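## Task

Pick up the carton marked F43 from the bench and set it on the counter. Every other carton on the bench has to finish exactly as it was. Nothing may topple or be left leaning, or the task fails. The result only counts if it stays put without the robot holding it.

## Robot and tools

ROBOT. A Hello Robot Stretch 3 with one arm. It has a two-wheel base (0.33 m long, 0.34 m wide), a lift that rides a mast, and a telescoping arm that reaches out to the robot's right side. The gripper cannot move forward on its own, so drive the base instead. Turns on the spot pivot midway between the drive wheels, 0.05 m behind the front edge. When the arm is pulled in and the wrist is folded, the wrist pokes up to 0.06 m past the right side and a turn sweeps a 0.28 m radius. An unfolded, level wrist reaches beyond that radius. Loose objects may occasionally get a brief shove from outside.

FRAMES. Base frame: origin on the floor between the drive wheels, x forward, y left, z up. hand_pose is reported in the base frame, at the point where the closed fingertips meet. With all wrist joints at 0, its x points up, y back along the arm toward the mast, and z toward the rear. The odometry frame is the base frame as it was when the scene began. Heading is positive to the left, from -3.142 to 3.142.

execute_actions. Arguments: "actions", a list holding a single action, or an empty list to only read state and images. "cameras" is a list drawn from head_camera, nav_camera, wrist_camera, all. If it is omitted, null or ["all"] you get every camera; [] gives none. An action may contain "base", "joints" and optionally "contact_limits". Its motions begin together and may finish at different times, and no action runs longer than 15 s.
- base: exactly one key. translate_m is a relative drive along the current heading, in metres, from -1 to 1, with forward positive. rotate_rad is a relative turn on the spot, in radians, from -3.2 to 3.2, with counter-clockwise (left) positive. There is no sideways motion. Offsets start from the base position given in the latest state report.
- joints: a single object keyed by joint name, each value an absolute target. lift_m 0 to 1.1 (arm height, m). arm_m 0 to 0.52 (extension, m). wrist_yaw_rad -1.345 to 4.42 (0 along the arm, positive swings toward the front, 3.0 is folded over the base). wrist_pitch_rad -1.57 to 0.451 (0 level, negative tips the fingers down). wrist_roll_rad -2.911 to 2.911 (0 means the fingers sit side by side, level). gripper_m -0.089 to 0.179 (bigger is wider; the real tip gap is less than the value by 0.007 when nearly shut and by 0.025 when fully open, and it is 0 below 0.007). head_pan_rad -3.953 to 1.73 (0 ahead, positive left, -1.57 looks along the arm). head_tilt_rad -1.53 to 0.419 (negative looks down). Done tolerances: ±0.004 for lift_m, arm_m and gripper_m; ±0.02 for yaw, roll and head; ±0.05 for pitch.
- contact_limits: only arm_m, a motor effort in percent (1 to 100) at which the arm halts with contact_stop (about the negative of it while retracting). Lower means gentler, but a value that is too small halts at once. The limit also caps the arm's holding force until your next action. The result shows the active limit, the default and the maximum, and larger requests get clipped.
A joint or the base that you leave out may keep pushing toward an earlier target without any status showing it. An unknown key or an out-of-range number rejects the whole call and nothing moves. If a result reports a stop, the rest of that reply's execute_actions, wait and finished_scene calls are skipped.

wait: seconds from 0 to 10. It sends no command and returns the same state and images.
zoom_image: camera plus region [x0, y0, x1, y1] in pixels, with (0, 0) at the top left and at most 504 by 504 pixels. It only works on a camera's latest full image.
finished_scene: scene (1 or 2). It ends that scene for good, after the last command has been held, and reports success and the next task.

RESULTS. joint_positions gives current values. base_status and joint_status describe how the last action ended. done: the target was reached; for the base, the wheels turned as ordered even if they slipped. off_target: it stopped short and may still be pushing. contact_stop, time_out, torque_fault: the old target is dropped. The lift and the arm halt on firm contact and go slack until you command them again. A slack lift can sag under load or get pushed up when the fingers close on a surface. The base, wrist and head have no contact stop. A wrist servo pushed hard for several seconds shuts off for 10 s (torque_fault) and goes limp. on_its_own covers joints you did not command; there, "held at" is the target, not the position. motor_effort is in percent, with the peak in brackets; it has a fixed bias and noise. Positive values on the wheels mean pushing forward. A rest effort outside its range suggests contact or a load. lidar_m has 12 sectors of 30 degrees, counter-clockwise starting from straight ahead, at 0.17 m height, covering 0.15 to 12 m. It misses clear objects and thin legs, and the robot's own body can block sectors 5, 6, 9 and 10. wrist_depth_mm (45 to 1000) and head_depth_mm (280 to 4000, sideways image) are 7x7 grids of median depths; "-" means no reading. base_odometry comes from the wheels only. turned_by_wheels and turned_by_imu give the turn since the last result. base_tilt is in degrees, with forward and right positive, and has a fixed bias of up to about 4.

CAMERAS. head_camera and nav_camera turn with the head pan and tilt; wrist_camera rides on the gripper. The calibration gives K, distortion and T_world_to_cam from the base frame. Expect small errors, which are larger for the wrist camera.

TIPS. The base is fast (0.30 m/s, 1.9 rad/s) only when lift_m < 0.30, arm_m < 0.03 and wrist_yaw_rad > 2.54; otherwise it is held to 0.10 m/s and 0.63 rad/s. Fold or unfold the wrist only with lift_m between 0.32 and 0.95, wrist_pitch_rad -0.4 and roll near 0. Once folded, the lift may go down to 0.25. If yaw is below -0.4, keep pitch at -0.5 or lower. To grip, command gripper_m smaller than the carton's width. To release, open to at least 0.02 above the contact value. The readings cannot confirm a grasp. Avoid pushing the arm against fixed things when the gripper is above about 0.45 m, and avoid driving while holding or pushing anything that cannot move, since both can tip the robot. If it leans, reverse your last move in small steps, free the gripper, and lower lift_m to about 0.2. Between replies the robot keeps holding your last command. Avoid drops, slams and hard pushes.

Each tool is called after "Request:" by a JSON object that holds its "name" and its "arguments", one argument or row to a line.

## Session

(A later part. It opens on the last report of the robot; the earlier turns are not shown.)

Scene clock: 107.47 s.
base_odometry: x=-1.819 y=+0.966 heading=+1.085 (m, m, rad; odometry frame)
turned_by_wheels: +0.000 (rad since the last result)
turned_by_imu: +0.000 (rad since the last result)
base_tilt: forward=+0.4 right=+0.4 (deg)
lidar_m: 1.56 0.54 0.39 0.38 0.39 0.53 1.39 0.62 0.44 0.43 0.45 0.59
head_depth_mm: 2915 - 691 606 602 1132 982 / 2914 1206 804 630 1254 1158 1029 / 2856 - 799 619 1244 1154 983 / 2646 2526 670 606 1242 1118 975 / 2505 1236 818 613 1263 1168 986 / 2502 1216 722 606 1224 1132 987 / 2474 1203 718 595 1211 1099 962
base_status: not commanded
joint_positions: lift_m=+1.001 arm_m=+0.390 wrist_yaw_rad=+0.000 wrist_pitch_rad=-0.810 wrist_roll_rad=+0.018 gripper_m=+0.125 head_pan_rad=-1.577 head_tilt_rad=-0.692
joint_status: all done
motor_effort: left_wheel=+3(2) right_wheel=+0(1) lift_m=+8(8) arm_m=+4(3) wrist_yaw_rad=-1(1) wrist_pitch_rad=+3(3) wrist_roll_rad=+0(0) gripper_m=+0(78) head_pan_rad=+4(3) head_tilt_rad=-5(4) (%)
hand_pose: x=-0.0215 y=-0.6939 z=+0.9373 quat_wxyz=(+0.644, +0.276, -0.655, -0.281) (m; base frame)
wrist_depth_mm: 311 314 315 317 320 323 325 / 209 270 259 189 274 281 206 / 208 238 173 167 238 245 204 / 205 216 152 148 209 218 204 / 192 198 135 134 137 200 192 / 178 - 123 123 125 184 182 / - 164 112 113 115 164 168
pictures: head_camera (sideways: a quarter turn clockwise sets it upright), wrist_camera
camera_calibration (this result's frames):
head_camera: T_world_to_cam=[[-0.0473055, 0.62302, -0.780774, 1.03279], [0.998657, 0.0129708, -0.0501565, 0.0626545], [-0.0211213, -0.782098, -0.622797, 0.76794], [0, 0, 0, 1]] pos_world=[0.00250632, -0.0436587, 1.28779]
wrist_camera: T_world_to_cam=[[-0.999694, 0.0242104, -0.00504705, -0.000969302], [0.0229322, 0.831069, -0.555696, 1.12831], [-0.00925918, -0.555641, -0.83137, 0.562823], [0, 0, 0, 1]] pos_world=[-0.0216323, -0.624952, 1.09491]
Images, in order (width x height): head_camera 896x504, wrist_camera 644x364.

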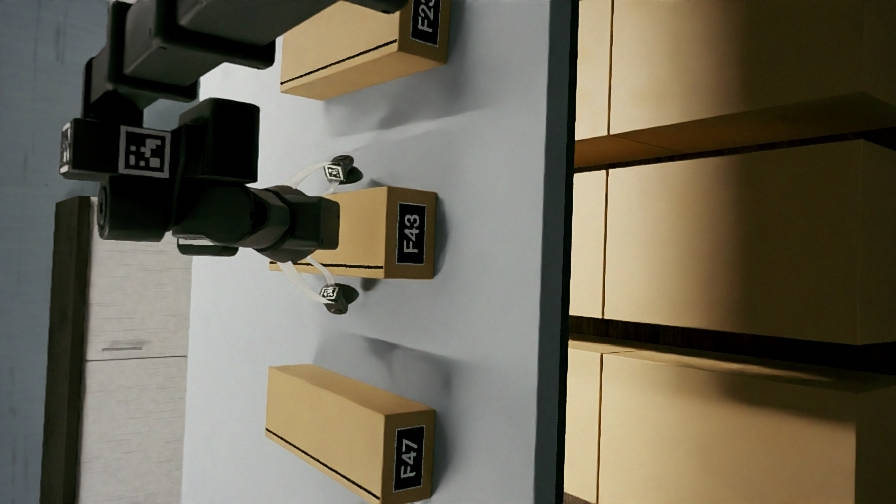

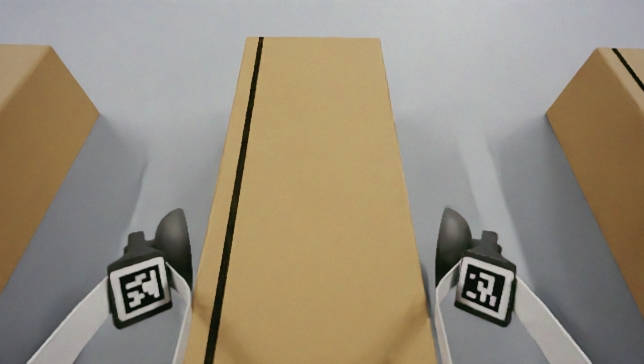

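Request:
{"name": "execute_actions", "arguments": {
  "actions": [
    {"joints":{"gripper_m":0.03}}
  ],
  "cameras": ["head_camera","wrist_camera"]
}}

Scene clock: 110.90 s.
base_odometry: x=-1.819 y=+0.966 heading=+1.085 (m, m, rad; odometry frame)
turned_by_wheels: +0.000 (rad since the last result)
turned_by_imu: +0.000 (rad since the last result)
base_tilt: forward=+0.4 right=+0.5 (deg)
lidar_m: 1.56 0.54 0.39 0.38 0.39 0.53 1.39 0.62 0.44 0.42 0.45 0.60
head_depth_mm: 2901 - 691 608 601 1140 981 / 2863 1214 804 629 1249 1159 1027 / 2876 - 804 621 1242 1148 979 / 2640 2553 672 609 1234 1115 972 / 2551 1240 818 615 1266 1173 988 / 2501 1218 722 606 1222 1133 988 / 2502 1196 719 595 1220 1107 964
base_status: not commanded
joint_positions: lift_m=+1.001 arm_m=+0.390 wrist_yaw_rad=+0.000 wrist_pitch_rad=-0.796 wrist_roll_rad=+0.018 gripper_m=+0.032 head_pan_rad=-1.577 head_tilt_rad=-0.692
joint_status: all done
motor_effort: left_wheel=+2(3) right_wheel=+0(0) lift_m=+8(8) arm_m=+4(5) wrist_yaw_rad=-1(1) wrist_pitch_rad=-2(3) wrist_roll_rad=+0(0) gripper_m=-28(99) head_pan_rad=+3(3) head_tilt_rad=-4(4) (%)
hand_pose: x=-0.0215 y=-0.6967 z=+0.9394 quat_wxyz=(+0.646, +0.272, -0.657, -0.277) (m; base frame)
wrist_depth_mm: 320 326 326 327 331 331 334 / 208 278 272 194 284 285 210 / 210 246 235 172 245 250 206 / 210 221 158 153 212 225 203 / 194 202 137 137 139 201 196 / 180 184 125 125 126 185 183 / 168 163 115 115 117 168 168
pictures: head_camera (sideways: a quarter turn clockwise sets it upright), wrist_camera
camera_calibration (this result's frames):
head_camera: T_world_to_cam=[[-0.0473054, 0.623046, -0.780754, 1.03277], [0.998657, 0.0129724, -0.0501559, 0.0626537], [-0.0211212, -0.782078, -0.622823, 0.767973], [0, 0, 0, 1]] pos_world=[0.00250633, -0.0436582, 1.28779]
wrist_camera: T_world_to_cam=[[-0.99969, 0.0242874, -0.00543851, -0.00048405], [0.0230908, 0.82351, -0.566832, 1.13696], [-0.00928823, -0.566782, -0.823816, 0.548257], [0, 0, 0, 1]] pos_world=[-0.0216449, -0.625545, 1.09613]
Images, in order (width x height): head_camera 896x504, wrist_camera 644x364.

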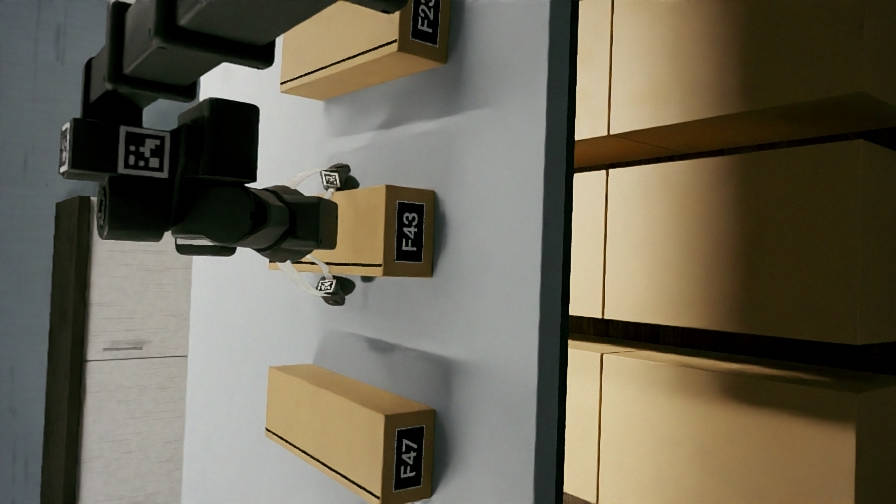

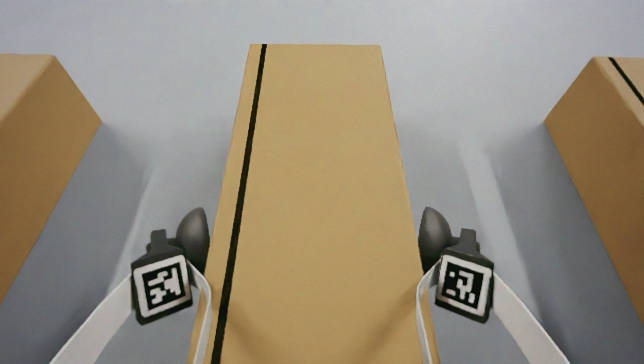

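Request:
{"name": "execute_actions", "arguments": {
  "actions": [
    {"joints":{"gripper_m":0.0}}
  ],
  "cameras": []
}}

Request:
{"name": "execute_actions", "arguments": {
  "actions": [
    {"joints":{"lift_m":1.02}}
  ],
  "cameras": ["head_camera","wrist_camera"]
}}

Scene clock: 114.00 s.
base_odometry: x=-1.819 y=+0.966 heading=+1.085 (m, m, rad; odometry frame)
turned_by_wheels: +0.000 (rad since the last result)
turned_by_imu: +0.000 (rad since the last result)
base_tilt: forward=+0.4 right=+0.5 (deg)
lidar_m: 1.56 0.54 0.39 0.38 0.39 0.53 1.39 0.61 0.44 0.43 0.45 0.60
head_depth_mm: 2893 - 692 607 601 1135 988 / 2855 1217 803 630 1253 1154 1029 / 2867 - 803 621 1246 1150 981 / 2656 2507 670 607 1241 1120 979 / 2543 1233 819 614 1269 1171 991 / 2504 1216 722 605 1219 1129 990 / 2478 1199 717 595 1221 1095 969
base_status: not commanded
joint_positions: lift_m=+1.001 arm_m=+0.390 wrist_yaw_rad=+0.000 wrist_pitch_rad=-0.796 wrist_roll_rad=+0.018 gripper_m=+0.002 head_pan_rad=-1.577 head_tilt_rad=-0.692
joint_status: all done
motor_effort: left_wheel=+2(2) right_wheel=-1(0) lift_m=+8(8) arm_m=+3(4) wrist_yaw_rad=-1(1) wrist_pitch_rad=-2(2) wrist_roll_rad=+0(0) gripper_m=-38(99) head_pan_rad=+3(3) head_tilt_rad=-5(4) (%)
hand_pose: x=-0.0215 y=-0.6967 z=+0.9394 quat_wxyz=(+0.646, +0.272, -0.657, -0.277) (m; base frame)
wrist_depth_mm: 323 325 328 327 329 331 335 / 208 279 272 196 286 289 210 / 208 246 236 172 245 251 205 / 211 220 159 152 213 222 204 / 194 201 137 138 139 203 194 / 179 184 125 125 125 185 183 / 168 163 115 115 117 168 170
pictures: none
No camera images: the call's "cameras" was empty. Leave "cameras" out to get every camera's image.

Scene clock: 115.33 s.
base_odometry: x=-1.819 y=+0.966 heading=+1.085 (m, m, rad; odometry frame)
turned_by_wheels: +0.000 (rad since the last result)
turned_by_imu: +0.000 (rad since the last result)
base_tilt: forward=+0.5 right=+0.5 (deg)
lidar_m: 1.56 0.54 0.39 0.38 0.39 0.52 1.39 0.62 0.44 0.43 0.46 0.59
head_depth_mm: 2837 - 726 607 601 1139 979 / 2844 1170 805 628 1246 1156 1030 / 2872 - 761 620 1250 1149 982 / 2800 2530 646 607 1240 1119 980 / 2564 1239 817 613 1264 1168 991 / 2499 1216 721 606 1217 1131 990 / 2525 1196 718 593 1218 1100 964
base_status: not commanded
joint_positions: lift_m=+1.019 arm_m=+0.390 wrist_yaw_rad=+0.000 wrist_pitch_rad=-0.811 wrist_roll_rad=+0.018 gripper_m=+0.010 head_pan_rad=-1.577 head_tilt_rad=-0.692
joint_status: all done
on_its_own: gripper_m is held at +0.008, not at your +0.000, by its stall guard, which is still easing
motor_effort: left_wheel=+2(2) right_wheel=-1(1) lift_m=+30(30) arm_m=+3(4) wrist_yaw_rad=-1(1) wrist_pitch_rad=+4(4) wrist_roll_rad=+0(0) gripper_m=-35(39) head_pan_rad=+3(5) head_tilt_rad=-5(4) (%)
hand_pose: x=-0.0215 y=-0.6936 z=+0.9555 quat_wxyz=(+0.644, +0.277, -0.655, -0.282) (m; base frame)
wrist_depth_mm: 341 341 349 196 346 354 353 / 289 300 286 177 294 305 230 / 210 262 167 160 262 269 204 / 211 236 151 146 231 242 202 / 207 217 134 135 137 218 200 / 192 199 124 125 126 199 192 / 181 178 117 117 119 181 181
pictures: head_camera (sideways: a quarter turn clockwise sets it upright), wrist_camera
camera_calibration (this result's frames):
head_camera: T_world_to_cam=[[-0.0473054, 0.623047, -0.780753, 1.03276], [0.998657, 0.0129726, -0.0501559, 0.0626536], [-0.0211211, -0.782077, -0.622824, 0.767974], [0, 0, 0, 1]] pos_world=[0.00250633, -0.0436582, 1.28779]
wrist_camera: T_world_to_cam=[[-0.99969, 0.024372, -0.00506359, -0.000771639], [0.0230927, 0.832081, -0.554173, 1.13743], [-0.00929298, -0.554119, -0.832386, 0.580248], [0, 0, 0, 1]] pos_world=[-0.0216455, -0.624889, 1.11332]
Images, in order (width x height): head_camera 896x504, wrist_camera 644x364.

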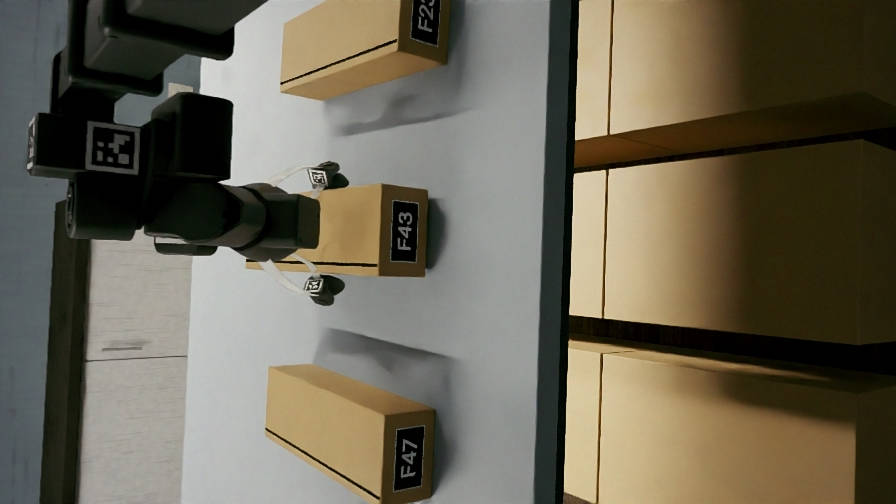

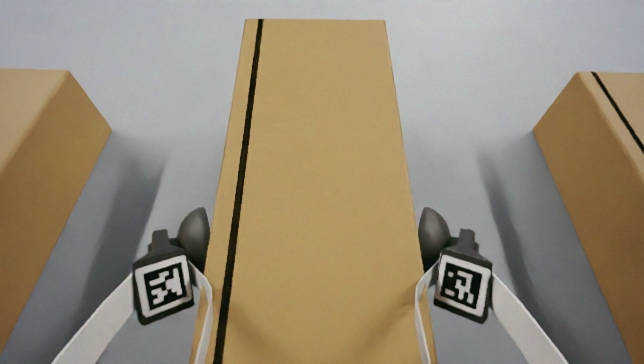

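Request:
{"name": "execute_actions", "arguments": {
  "actions": [],
  "cameras": ["head_camera","wrist_camera"]
}}

Request:
{"name": "zoom_image", "arguments": {
  "camera": "head_camera",
  "region": [200, 130, 500, 330]
}}

Scene clock: 117.87 s.
base_odometry: x=-1.819 y=+0.966 heading=+1.085 (m, m, rad; odometry frame)
turned_by_wheels: +0.000 (rad since the last result)
turned_by_imu: +0.000 (rad since the last result)
base_tilt: forward=+0.4 right=+0.5 (deg)
lidar_m: 1.56 0.54 0.39 0.38 0.39 0.53 1.39 0.62 0.44 0.43 0.45 0.59
head_depth_mm: 2892 - 725 606 603 1136 986 / 2871 1165 805 628 1245 1159 1032 / 2877 - 765 621 1239 1148 985 / 2857 2531 649 606 1239 1120 975 / 2522 1228 819 612 1265 1173 989 / 2496 1213 723 604 1225 1133 988 / 2488 1201 717 593 1218 1100 961
base_status: not commanded
joint_positions: lift_m=+1.019 arm_m=+0.390 wrist_yaw_rad=+0.000 wrist_pitch_rad=-0.811 wrist_roll_rad=+0.018 gripper_m=+0.023 head_pan_rad=-1.577 head_tilt_rad=-0.692
joint_status: all done
on_its_own: gripper_m is held at +0.023, not at your +0.000, by its stall guard, which is still easing
motor_effort: left_wheel=+2(2) right_wheel=+0(1) lift_m=+30(30) arm_m=+4(4) wrist_yaw_rad=-1(1) wrist_pitch_rad=+4(4) wrist_roll_rad=+1(0) gripper_m=-9(39) head_pan_rad=+3(5) head_tilt_rad=-5(4) (%)
hand_pose: x=-0.0215 y=-0.6936 z=+0.9555 quat_wxyz=(+0.644, +0.277, -0.655, -0.282) (m; base frame)
wrist_depth_mm: 340 344 344 196 346 353 355 / 290 297 283 177 294 306 230 / 210 264 165 160 262 268 205 / 211 236 148 147 229 242 202 / 205 217 135 135 137 219 200 / 193 199 125 125 125 199 192 / 182 177 117 117 119 181 181
pictures: head_camera (sideways: a quarter turn clockwise sets it upright), wrist_camera
camera_calibration (this result's frames):
head_camera: T_world_to_cam=[[-0.0473053, 0.623047, -0.780753, 1.03276], [0.998657, 0.0129725, -0.0501559, 0.0626536], [-0.0211212, -0.782077, -0.622824, 0.767974], [0, 0, 0, 1]] pos_world=[0.00250633, -0.0436582, 1.28779]
wrist_camera: T_world_to_cam=[[-0.99969, 0.0243721, -0.00506355, -0.000771623], [0.0230928, 0.832081, -0.554173, 1.13743], [-0.00929306, -0.554118, -0.832386, 0.580248], [0, 0, 0, 1]] pos_world=[-0.0216455, -0.624889, 1.11332]
Images, in order (width x height): head_camera 896x504, wrist_camera 644x364.

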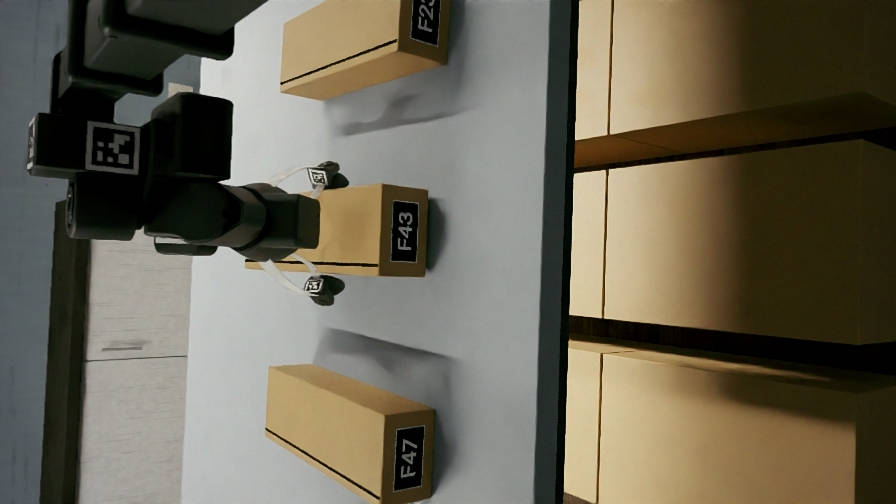

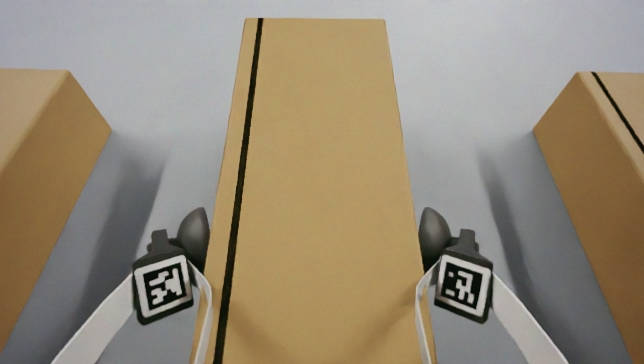

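Region (200, 130, 500, 330) of head_camera's 896x504 image, scaled by 1.680, with more detail than that image has.

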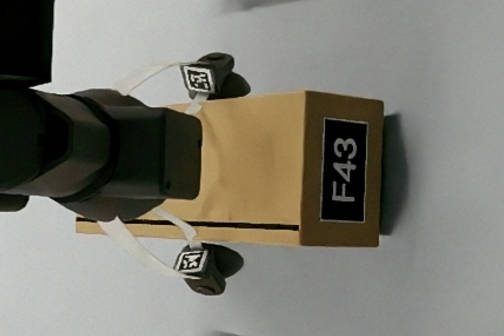

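Request:
{"name": "execute_actions", "arguments": {
  "actions": [
    {"joints":{"lift_m":1.045}}
  ],
  "cameras": ["head_camera","wrist_camera"]
}}

Scene clock: 120.67 s.
base_odometry: x=-1.819 y=+0.966 heading=+1.085 (m, m, rad; odometry frame)
turned_by_wheels: +0.000 (rad since the last result)
turned_by_imu: +0.000 (rad since the last result)
base_tilt: forward=+0.4 right=+0.5 (deg)
lidar_m: 1.56 0.54 0.39 0.38 0.39 0.53 1.39 0.62 0.44 0.43 0.45 0.59
head_depth_mm: - 1231 725 605 601 1132 985 / - 1134 803 628 1250 1161 1033 / - - 748 621 1243 1145 980 / 2593 2531 623 610 1234 1122 974 / 2526 1235 819 613 1261 1166 987 / 2490 1216 723 605 1221 1135 990 / 2506 1194 716 592 1211 1098 960
base_status: not commanded
joint_positions: lift_m=+1.044 arm_m=+0.390 wrist_yaw_rad=+0.000 wrist_pitch_rad=-0.812 wrist_roll_rad=+0.018 gripper_m=+0.037 head_pan_rad=-1.577 head_tilt_rad=-0.692
joint_status: all done
on_its_own: gripper_m is held at +0.037, not at your +0.000, by its stall guard, which is still easing
motor_effort: left_wheel=+2(2) right_wheel=-1(0) lift_m=+30(31) arm_m=+3(4) wrist_yaw_rad=+0(1) wrist_pitch_rad=+4(4) wrist_roll_rad=+0(0) gripper_m=-5(28) head_pan_rad=+3(4) head_tilt_rad=-4(5) (%)
hand_pose: x=-0.0215 y=-0.6934 z=+0.9804 quat_wxyz=(+0.644, +0.277, -0.655, -0.282) (m; base frame)
wrist_depth_mm: 383 389 387 194 395 396 394 / 333 334 320 174 333 345 344 / 225 296 165 160 288 303 227 / 210 263 148 146 258 266 212 / 212 245 135 135 136 245 201 / 213 225 125 125 126 228 200 / 203 198 117 116 119 203 199
pictures: head_camera (sideways: a quarter turn clockwise sets it upright), wrist_camera
camera_calibration (this result's frames):
head_camera: T_world_to_cam=[[-0.0473054, 0.623047, -0.780753, 1.03276], [0.998657, 0.0129726, -0.0501559, 0.0626536], [-0.0211211, -0.782077, -0.622824, 0.767974], [0, 0, 0, 1]] pos_world=[0.00250633, -0.0436582, 1.28779]
wrist_camera: T_world_to_cam=[[-0.99969, 0.0243763, -0.0050448, -0.000665057], [0.0230929, 0.832503, -0.55354, 1.15075], [-0.00929341, -0.553484, -0.832808, 0.601883], [0, 0, 0, 1]] pos_world=[-0.0216456, -0.624855, 1.13824]
Images, in order (width x height): head_camera 896x504, wrist_camera 644x364.

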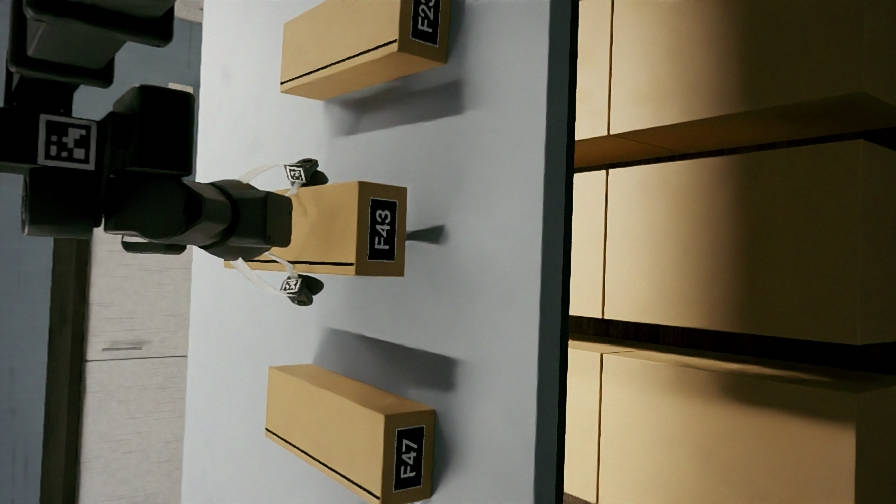

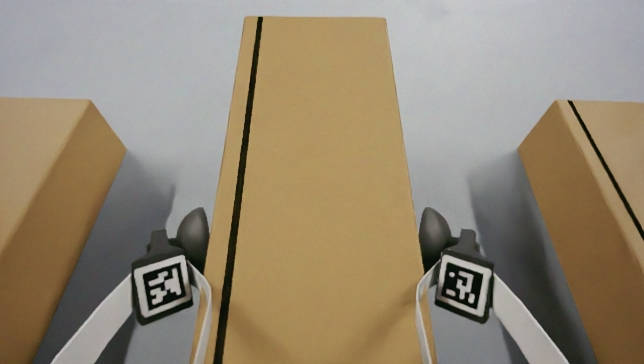

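Request:
{"name": "execute_actions", "arguments": {
  "actions": [
    {"joints":{"lift_m":1.095,"arm_m":0.02}}
  ],
  "cameras": ["nav_camera","wrist_camera"]
}}

Request:
{"name": "execute_actions", "arguments": {
  "actions": [
    {"base":{"translate_m":0.88},"joints":{"head_tilt_rad":-0.9}}
  ],
  "cameras": ["nav_camera","wrist_camera"]
}}

Scene clock: 141.67 s.
base_odometry: x=-1.819 y=+0.966 heading=+1.085 (m, m, rad; odometry frame)
turned_by_wheels: +0.000 (rad since the last result)
turned_by_imu: -0.001 (rad since the last result)
base_tilt: forward=+0.4 right=+0.4 (deg)
lidar_m: 1.56 0.54 0.39 0.38 0.39 0.53 1.39 0.62 0.44 0.43 0.45 0.59
head_depth_mm: - - - - 1256 1137 985 / - - - - - 1136 1032 / - - - - - - 977 / 2591 2568 428 388 303 - 977 / 2541 1231 820 637 532 1331 990 / 2522 1218 721 604 1217 1131 989 / 2517 1207 719 594 1215 1101 964
base_status: not commanded
joint_positions: lift_m=+1.094 arm_m=+0.020 wrist_yaw_rad=+0.000 wrist_pitch_rad=-0.813 wrist_roll_rad=+0.018 gripper_m=+0.054 head_pan_rad=-1.577 head_tilt_rad=-0.692
joint_status: all done
on_its_own: gripper_m is held at +0.053, not at your +0.000, by its stall guard, which is not easing now
motor_effort: left_wheel=+2(2) right_wheel=+0(0) lift_m=+30(35) arm_m=-3(3) wrist_yaw_rad=-1(1) wrist_pitch_rad=+4(4) wrist_roll_rad=+0(0) gripper_m=-20(20) head_pan_rad=+3(3) head_tilt_rad=-4(5) (%)
hand_pose: x=-0.0215 y=-0.3239 z=+1.0304 quat_wxyz=(+0.644, +0.277, -0.655, -0.282) (m; base frame)
wrist_depth_mm: 470 380 450 194 463 391 433 / 402 353 394 174 405 354 414 / 364 362 164 159 355 373 372 / 326 326 148 146 320 330 335 / - - 134 135 136 - - / 646 - 125 125 125 952 884 / - - 117 117 119 - 961
pictures: nav_camera (sideways: a quarter turn counterclockwise sets it upright), wrist_camera
camera_calibration (this result's frames):
nav_camera: T_world_to_cam=[[0.0160812, -0.615691, 0.787823, -0.985847], [-0.999021, -0.0423764, -0.0127254, 0.0708029], [0.04122, -0.786847, -0.61577, 0.760521], [0, 0, 0, 1]] pos_world=[0.0552384, -0.00556416, 1.24588]
wrist_camera: T_world_to_cam=[[-0.99969, 0.0243789, -0.00503381, -0.00943108], [0.0230931, 0.832744, -0.553176, 0.870479], [-0.00929392, -0.553121, -0.833049, 0.848362], [0, 0, 0, 1]] pos_world=[-0.0216456, -0.25541, 1.18821]
Images, in order (width x height): nav_camera 672x504, wrist_camera 644x364.

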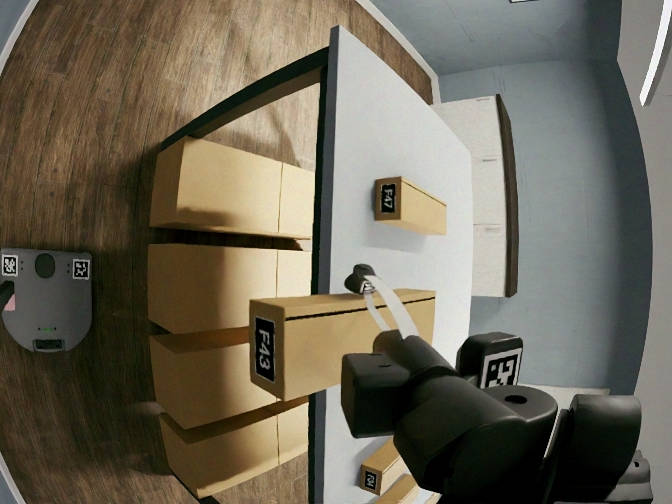

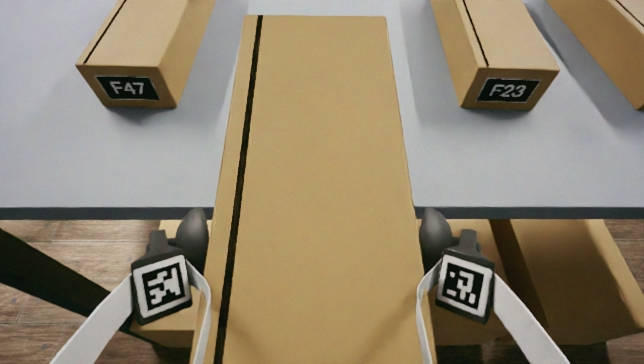

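Scene clock: 151.87 s.
base_odometry: x=-1.408 y=+1.744 heading=+1.085 (m, m, rad; odometry frame)
turned_by_wheels: +0.000 (rad since the last result)
turned_by_imu: -0.001 (rad since the last result)
base_tilt: forward=+0.4 right=+0.5 (deg)
lidar_m: 1.44 0.56 0.41 0.39 0.40 0.55 1.44 0.60 0.57 2.73 1.68 1.23
head_depth_mm: - - - 1375 1229 1163 1145 / - - - - 1418 1289 1139 / - - - - 839 1279 1140 / 2478 400 - 292 840 1269 1138 / 2472 2587 2150 1658 1444 1277 1126 / 2511 2586 2027 1689 1447 1268 1124 / 3040 2549 2025 1682 1444 1263 1120
base_status: done
joint_positions: lift_m=+1.094 arm_m=+0.020 wrist_yaw_rad=+0.000 wrist_pitch_rad=-0.813 wrist_roll_rad=+0.018 gripper_m=+0.054 head_pan_rad=-1.577 head_tilt_rad=-0.888
joint_status: all done
on_its_own: gripper_m is held at +0.053, not at your +0.000, by its stall guard, which is not easing now
motor_effort: left_wheel=+2(6) right_wheel=+0(4) lift_m=+30(30) arm_m=-3(3) wrist_yaw_rad=-1(0) wrist_pitch_rad=+4(4) wrist_roll_rad=+0(0) gripper_m=-20(20) head_pan_rad=+3(3) head_tilt_rad=-6(26) (%)
hand_pose: x=-0.0215 y=-0.3239 z=+1.0304 quat_wxyz=(+0.644, +0.277, -0.655, -0.282) (m; base frame)
wrist_depth_mm: - - - 193 - - 489 / - - - 175 - - 422 / - - 165 158 - - 391 / - - 148 145 - - 428 / - - 135 135 135 - 445 / - - 125 125 126 562 884 / - - 117 118 119 905 880
pictures: nav_camera (sideways: a quarter turn counterclockwise sets it upright), wrist_camera
camera_calibration (this result's frames):
nav_camera: T_world_to_cam=[[0.015232, -0.757937, 0.65215, -0.809025], [-0.999, -0.0389548, -0.0219406, 0.0827955], [0.042034, -0.651163, -0.757773, 0.945211], [0, 0, 0, 1]] pos_world=[0.0553047, 0.00552158, 1.24568]
wrist_camera: T_world_to_cam=[[-0.99969, 0.0243793, -0.00503383, -0.009431], [0.0230934, 0.832744, -0.553176, 0.870479], [-0.00929412, -0.553121, -0.833049, 0.848362], [0, 0, 0, 1]] pos_world=[-0.0216456, -0.25541, 1.18821]
Images, in order (width x height): nav_camera 672x504, wrist_camera 644x364.

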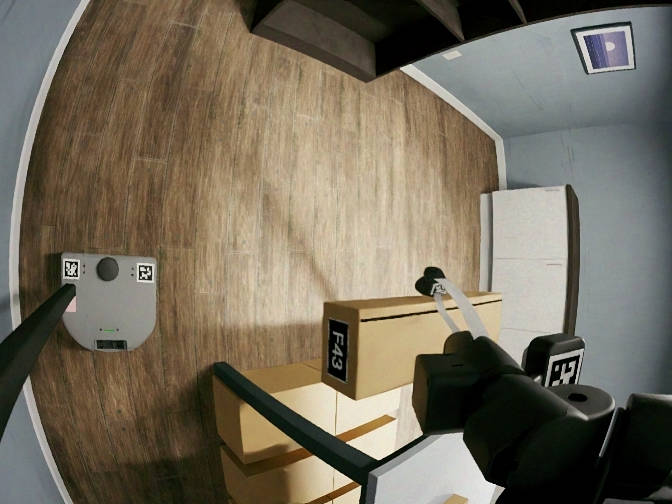

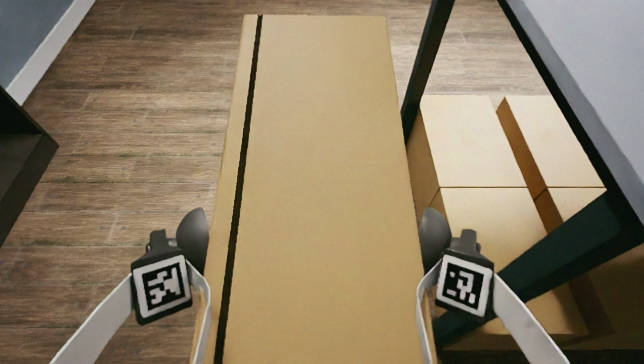

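Request:
{"name": "execute_actions", "arguments": {
  "actions": [
    {"base":{"rotate_rad":-1.5},"joints":{"head_pan_rad":-0.5,"head_tilt_rad":-0.8}}
  ],
  "cameras": []
}}

Request:
{"name": "execute_actions", "arguments": {
  "actions": [
    {"base":{"translate_m":1.0}}
  ],
  "cameras": ["nav_camera"]
}}

Request:
{"name": "execute_actions", "arguments": {
  "actions": [
    {"base":{"translate_m":1.0},"joints":{"head_pan_rad":0}}
  ],
  "cameras": ["nav_camera","wrist_camera"]
}}

Scene clock: 159.47 s.
base_odometry: x=-1.408 y=+1.744 heading=-0.415 (m, m, rad; odometry frame)
turned_by_wheels: -1.500 (rad since the last result)
turned_by_imu: -1.516 (rad since the last result)
base_tilt: forward=+0.4 right=+0.5 (deg)
lidar_m: 2.73 1.68 1.23 1.29 0.53 0.40 0.39 0.41 0.58 1.35 0.57 0.57
head_depth_mm: 1434 875 687 1456 1285 1293 1173 / 3415 916 678 717 1151 1218 1166 / 3307 908 757 1482 1227 1217 1162 / 3146 939 2255 1497 1442 1322 1157 / 2472 1251 2093 1711 1541 1322 1152 / 2439 2711 2302 1849 1537 1317 1147 / 2358 2631 2287 1827 1535 1305 1147
base_status: done
joint_positions: lift_m=+1.094 arm_m=+0.020 wrist_yaw_rad=+0.000 wrist_pitch_rad=-0.813 wrist_roll_rad=+0.018 gripper_m=+0.054 head_pan_rad=-0.507 head_tilt_rad=-0.804
joint_status: all done
on_its_own: gripper_m is held at +0.053, not at your +0.000, by its stall guard, which is not easing now
motor_effort: left_wheel=+2(7) right_wheel=-1(5) lift_m=+30(30) arm_m=-4(3) wrist_yaw_rad=-1(1) wrist_pitch_rad=+4(4) wrist_roll_rad=+0(0) gripper_m=-20(19) head_pan_rad=+3(41) head_tilt_rad=+2(13) (%)
hand_pose: x=-0.0215 y=-0.3239 z=+1.0304 quat_wxyz=(+0.644, +0.277, -0.655, -0.282) (m; base frame)
wrist_depth_mm: 485 - - 194 - 753 504 / - - - 174 - 747 487 / - - 163 158 - 750 488 / - - 148 146 - 720 477 / 982 - 134 134 135 693 471 / 560 907 125 125 126 627 466 / - - 117 117 119 741 462
pictures: none
No camera images: the call's "cameras" was empty. Leave "cameras" out to get every camera's image.

Scene clock: 170.87 s.
base_odometry: x=-0.493 y=+1.340 heading=-0.415 (m, m, rad; odometry frame)
turned_by_wheels: +0.000 (rad since the last result)
turned_by_imu: -0.001 (rad since the last result)
base_tilt: forward=+0.4 right=+0.5 (deg)
lidar_m: 1.74 1.84 1.11 1.17 1.38 1.42 1.38 0.65 0.49 0.48 0.49 1.78
head_depth_mm: 2665 2956 2386 1892 1585 834 983 / 2537 2877 2403 1886 1573 1339 1127 / 1769 2031 2271 1865 1568 1325 1162 / 1715 1910 2172 1869 1556 1330 1160 / 1635 1826 2086 1854 1547 1316 1156 / 1562 1738 1989 1857 1539 1318 1156 / 1526 1671 1888 1820 1533 1315 1144
base_status: done
joint_positions: lift_m=+1.094 arm_m=+0.020 wrist_yaw_rad=+0.000 wrist_pitch_rad=-0.813 wrist_roll_rad=+0.018 gripper_m=+0.054 head_pan_rad=-0.507 head_tilt_rad=-0.804
joint_status: not commanded
on_its_own: gripper_m is held at +0.053, not at your +0.000, by its stall guard, which is not easing now
motor_effort: left_wheel=+2(7) right_wheel=-1(2) lift_m=+30(30) arm_m=-3(3) wrist_yaw_rad=-1(1) wrist_pitch_rad=+4(4) wrist_roll_rad=+0(0) gripper_m=-20(19) head_pan_rad=+3(3) head_tilt_rad=+2(3) (%)
hand_pose: x=-0.0215 y=-0.3239 z=+1.0304 quat_wxyz=(+0.644, +0.277, -0.655, -0.282) (m; base frame)
wrist_depth_mm: - 477 461 193 479 459 454 / - 418 399 174 406 426 420 / 373 367 164 159 354 370 371 / 328 325 148 145 320 333 335 / - 429 134 135 136 313 316 / - - 125 125 125 950 - / - - 117 117 119 - -
pictures: nav_camera (sideways: a quarter turn counterclockwise sets it upright)
camera_calibration (this result's frames):
nav_camera: T_world_to_cam=[[0.621302, -0.322542, 0.714108, -0.893461], [-0.444256, -0.895718, -0.0180486, 0.0743468], [0.645461, -0.306033, -0.699803, 0.86614], [0, 0, 0, 1]] pos_world=[0.0290789, 0.0434833, 1.2455]
Images, in order (width x height): nav_camera 672x504.

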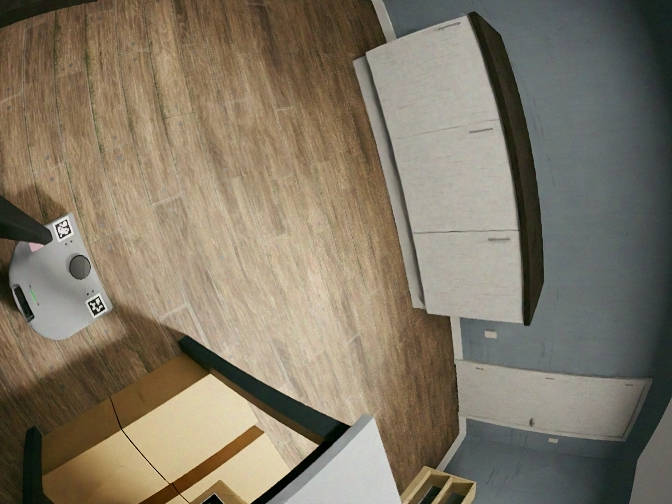

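Scene clock: 182.27 s.
base_odometry: x=+0.422 y=+0.937 heading=-0.415 (m, m, rad; odometry frame)
turned_by_wheels: +0.000 (rad since the last result)
turned_by_imu: -0.001 (rad since the last result)
base_tilt: forward=+0.4 right=+0.5 (deg)
lidar_m: 0.75 0.79 1.38 1.34 1.41 1.83 1.59 0.85 1.02 3.00 1.00 0.76
head_depth_mm: 1164 937 797 942 1148 1342 1175 / 1154 929 806 951 1165 1345 1168 / 1161 913 815 963 1182 1334 1166 / 1172 905 824 977 1205 1320 1161 / 1178 895 832 990 1225 1319 1156 / 1166 887 840 1005 1251 1310 1147 / 1175 880 854 1018 1260 1314 1150
base_status: done
joint_positions: lift_m=+1.094 arm_m=+0.020 wrist_yaw_rad=+0.000 wrist_pitch_rad=-0.813 wrist_roll_rad=+0.018 gripper_m=+0.054 head_pan_rad=-0.007 head_tilt_rad=-0.803
joint_status: all done
on_its_own: gripper_m is held at +0.053, not at your +0.000, by its stall guard, which is not easing now
motor_effort: left_wheel=+2(7) right_wheel=-1(1) lift_m=+30(30) arm_m=-3(2) wrist_yaw_rad=-1(0) wrist_pitch_rad=+4(4) wrist_roll_rad=-1(0) gripper_m=-20(19) head_pan_rad=+3(32) head_tilt_rad=+1(3) (%)
hand_pose: x=-0.0215 y=-0.3239 z=+1.0304 quat_wxyz=(+0.644, +0.277, -0.655, -0.282) (m; base frame)
wrist_depth_mm: 847 - - 193 - - - / 863 - - 174 - - - / 869 - 164 159 - - - / 894 - 148 146 - - - / 901 - 134 134 135 - - / 913 - 124 125 126 - 909 / 865 - 117 118 119 - -
pictures: nav_camera (sideways: a quarter turn counterclockwise sets it upright), wrist_camera
camera_calibration (this result's frames):
nav_camera: T_world_to_cam=[[0.699835, 0.0147381, 0.714152, -0.893997], [0.0394543, -0.999058, -0.0180457, 0.0713923], [0.713214, 0.0408054, -0.699758, 0.865668], [0, 0, 0, 1]] pos_world=[0.00542758, 0.0491769, 1.2455]
wrist_camera: T_world_to_cam=[[-0.99969, 0.0243868, -0.00504122, -0.00942108], [0.0231038, 0.832744, -0.553175, 0.870472], [-0.00929214, -0.55312, -0.833049, 0.848367], [0, 0, 0, 1]] pos_world=[-0.0216463, -0.255402, 1.18821]
Images, in order (width x height): nav_camera 672x504, wrist_camera 644x364.

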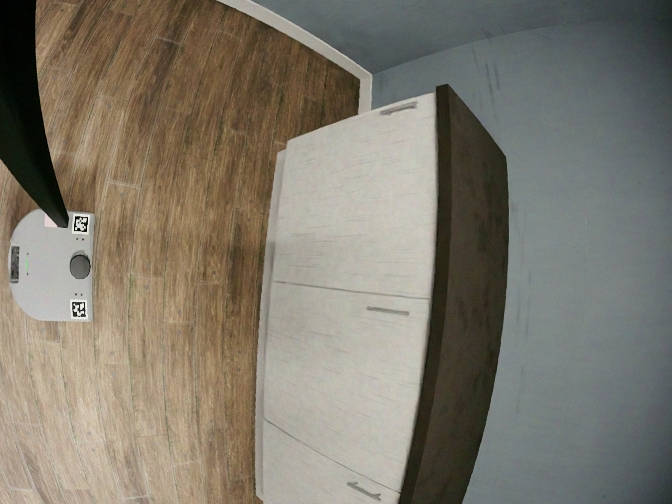

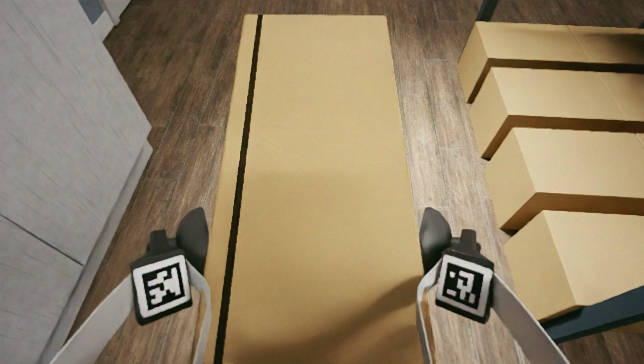

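Request:
{"name": "execute_actions", "arguments": {
  "actions": [
    {"base":{"translate_m":0.17},"joints":{"arm_m":0.25}}
  ],
  "cameras": []
}}

Request:
{"name": "execute_actions", "arguments": {
  "actions": [
    {"base":{"rotate_rad":1.48},"joints":{"arm_m":0.5,"lift_m":1.06,"head_pan_rad":-1.57,"head_tilt_rad":-0.6}}
  ]
}}

Scene clock: 189.10 s.
base_odometry: x=+0.578 y=+0.869 heading=-0.415 (m, m, rad; odometry frame)
turned_by_wheels: +0.000 (rad since the last result)
turned_by_imu: -0.001 (rad since the last result)
base_tilt: forward=+0.4 right=+0.4 (deg)
lidar_m: 0.58 0.61 1.36 1.33 1.37 1.94 1.76 1.00 1.28 3.01 0.77 0.59
head_depth_mm: 1012 936 695 712 868 1111 1172 / 1022 927 689 720 881 1133 1170 / 1029 917 684 730 899 1158 1162 / 1036 905 678 743 910 1250 1165 / 1043 899 674 752 923 1248 1155 / 1051 890 667 758 940 1237 1153 / 1060 878 685 769 952 1256 1148
base_status: done
joint_positions: lift_m=+1.094 arm_m=+0.250 wrist_yaw_rad=+0.000 wrist_pitch_rad=-0.813 wrist_roll_rad=+0.018 gripper_m=+0.054 head_pan_rad=-0.007 head_tilt_rad=-0.803
joint_status: all done
on_its_own: gripper_m is held at +0.053, not at your +0.000, by its stall guard, which is not easing now
motor_effort: left_wheel=+2(7) right_wheel=-1(2) lift_m=+30(30) arm_m=+5(3) wrist_yaw_rad=+0(0) wrist_pitch_rad=+4(4) wrist_roll_rad=+0(0) gripper_m=-19(20) head_pan_rad=+3(4) head_tilt_rad=+2(2) (%)
hand_pose: x=-0.0215 y=-0.5533 z=+1.0304 quat_wxyz=(+0.644, +0.277, -0.655, -0.282) (m; base frame)
wrist_depth_mm: 640 - - 194 - - - / 659 - - 174 - - - / 671 961 165 159 - - - / 681 - 148 145 - - - / 692 956 134 134 135 - - / 699 879 125 126 126 - - / 688 - 116 117 119 - -
pictures: none
No camera images: the call's "cameras" was empty. Leave "cameras" out to get every camera's image.

Scene clock: 192.50 s.
base_odometry: x=+0.578 y=+0.869 heading=+1.065 (m, m, rad; odometry frame)
turned_by_wheels: +1.480 (rad since the last result)
turned_by_imu: +1.494 (rad since the last result)
base_tilt: forward=+0.4 right=+0.5 (deg)
lidar_m: 1.33 1.36 1.76 2.54 1.04 1.17 3.01 0.85 0.61 0.58 0.60 0.80
head_depth_mm: 985 1146 1073 734 726 851 1014 / 986 1130 1053 727 727 848 1015 / 984 1143 927 719 727 845 1014 / 1011 1107 757 704 713 851 1018 / 1012 1110 1017 709 728 847 1015 / 1008 1110 999 701 728 847 1016 / 1007 1105 989 695 728 848 1022
base_status: done
joint_positions: lift_m=+1.061 arm_m=+0.500 wrist_yaw_rad=+0.000 wrist_pitch_rad=-0.813 wrist_roll_rad=+0.018 gripper_m=+0.054 head_pan_rad=-1.563 head_tilt_rad=-0.606
joint_status: all done
on_its_own: gripper_m is held at +0.053, not at your +0.000, by its stall guard, which is not easing now
motor_effort: left_wheel=+0(5) right_wheel=+2(8) lift_m=+8(29) arm_m=+4(2) wrist_yaw_rad=-1(1) wrist_pitch_rad=+4(4) wrist_roll_rad=+0(0) gripper_m=-19(19) head_pan_rad=-3(41) head_tilt_rad=+4(23) (%)
hand_pose: x=-0.0215 y=-0.8033 z=+0.9967 quat_wxyz=(+0.644, +0.277, -0.655, -0.282) (m; base frame)
wrist_depth_mm: 418 422 412 193 425 427 434 / 363 365 347 173 361 375 374 / 318 323 164 159 313 331 332 / 289 289 148 146 284 295 294 / 261 267 133 134 135 270 269 / 239 243 125 125 126 247 245 / 223 219 117 118 119 223 224
pictures: head_camera (sideways: a quarter turn clockwise sets it upright), nav_camera (sideways: a quarter turn counterclockwise sets it upright), wrist_camera
camera_calibration (this result's frames):
head_camera: T_world_to_cam=[[-0.0553639, 0.553298, -0.831142, 1.0985], [0.998417, 0.022377, -0.0516098, 0.0645536], [-0.00995714, -0.832683, -0.553661, 0.677929], [0, 0, 0, 1]] pos_world=[0.00311631, -0.0447445, 1.29169]
nav_camera: T_world_to_cam=[[0.023912, -0.545788, 0.837582, -1.05077], [-0.998346, -0.0568504, -0.00854346, 0.0653555], [0.0522798, -0.835992, -0.546245, 0.670004], [0, 0, 0, 1]] pos_world=[0.0553456, -0.00966206, 1.24665]
wrist_camera: T_world_to_cam=[[-0.999688, 0.0244765, -0.00502726, 0.0021426], [0.0231732, 0.832881, -0.552966, 1.25097], [-0.00934758, -0.55291, -0.833188, 0.555509], [0, 0, 0, 1]] pos_world=[-0.0216543, -0.734814, 1.1546]
Images, in order (width x height): head_camera 896x504, nav_camera 672x504, wrist_camera 644x364.

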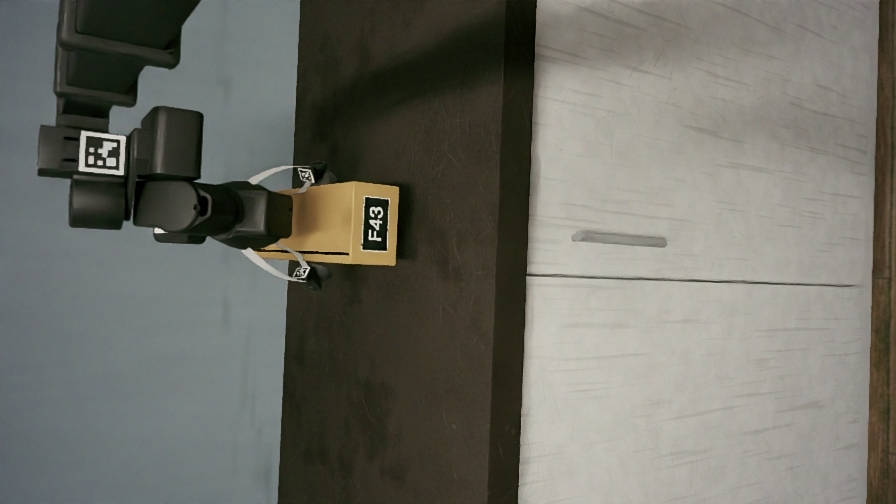

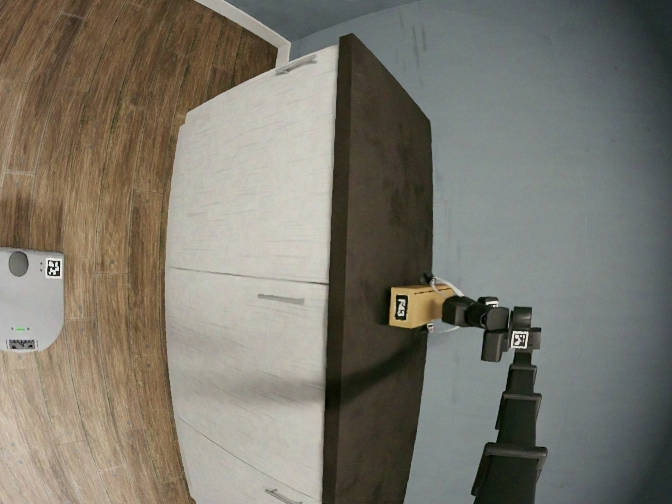

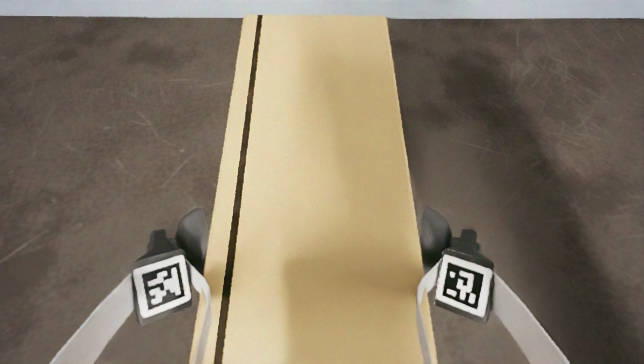

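Request:
{"name": "execute_actions", "arguments": {
  "actions": [
    {"joints":{"lift_m":1.018,"wrist_pitch_rad":-0.875}}
  ],
  "cameras": ["head_camera"]
}}

Scene clock: 195.77 s.
base_odometry: x=+0.578 y=+0.869 heading=+1.065 (m, m, rad; odometry frame)
turned_by_wheels: +0.000 (rad since the last result)
turned_by_imu: +0.000 (rad since the last result)
base_tilt: forward=+0.4 right=+0.5 (deg)
lidar_m: 1.33 1.37 1.77 2.55 1.04 1.17 3.00 0.85 0.61 0.58 0.60 0.81
head_depth_mm: 1013 - 1002 736 726 847 1016 / 1013 1129 1055 728 729 847 1013 / 998 - 1033 694 726 850 1016 / 1007 1110 862 689 714 849 1018 / 1006 1109 1012 708 726 849 1015 / 1010 1108 995 701 730 852 1020 / 1010 1108 989 696 729 849 1020
base_status: not commanded
joint_positions: lift_m=+1.019 arm_m=+0.500 wrist_yaw_rad=+0.000 wrist_pitch_rad=-0.886 wrist_roll_rad=+0.018 gripper_m=+0.054 head_pan_rad=-1.563 head_tilt_rad=-0.606
joint_status: all done
on_its_own: gripper_m is held at +0.053, not at your +0.000, by its stall guard, which is not easing now
motor_effort: left_wheel=-1(1) right_wheel=+2(2) lift_m=+8(8) arm_m=+3(4) wrist_yaw_rad=+0(1) wrist_pitch_rad=+3(5) wrist_roll_rad=+0(0) gripper_m=-19(20) head_pan_rad=-4(4) head_tilt_rad=+3(4) (%)
hand_pose: x=-0.0216 y=-0.7881 z=+0.9437 quat_wxyz=(+0.633, +0.300, -0.644, -0.306) (m; base frame)
wrist_depth_mm: 298 299 295 191 302 307 312 / 266 268 259 174 267 273 276 / 242 243 164 159 236 247 250 / 222 220 148 145 217 226 227 / 203 207 134 135 135 207 208 / 188 191 125 125 125 193 192 / 177 173 117 117 119 178 178
pictures: head_camera (sideways: a quarter turn clockwise sets it upright)
camera_calibration (this result's frames):
head_camera: T_world_to_cam=[[-0.0553639, 0.553298, -0.831142, 1.0985], [0.998417, 0.022377, -0.0516098, 0.0645536], [-0.00995714, -0.832683, -0.553661, 0.677929], [0, 0, 0, 1]] pos_world=[0.00311631, -0.0447445, 1.29169]
Images, in order (width x height): head_camera 896x504.

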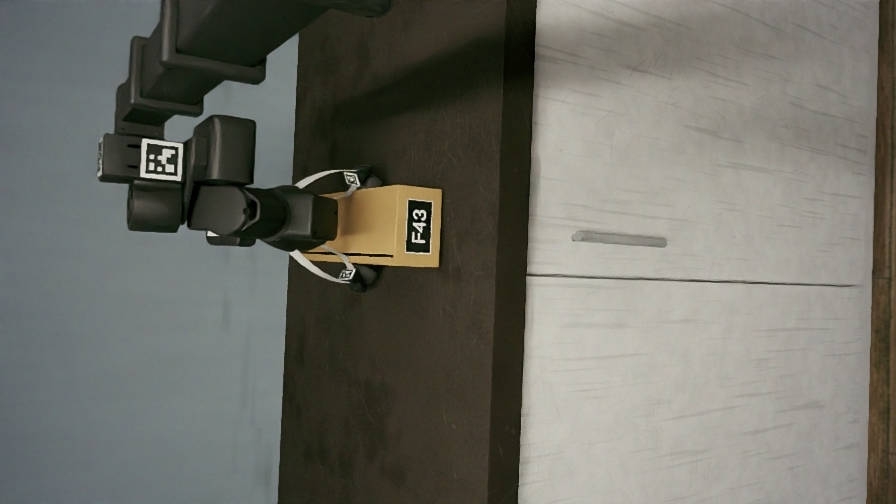

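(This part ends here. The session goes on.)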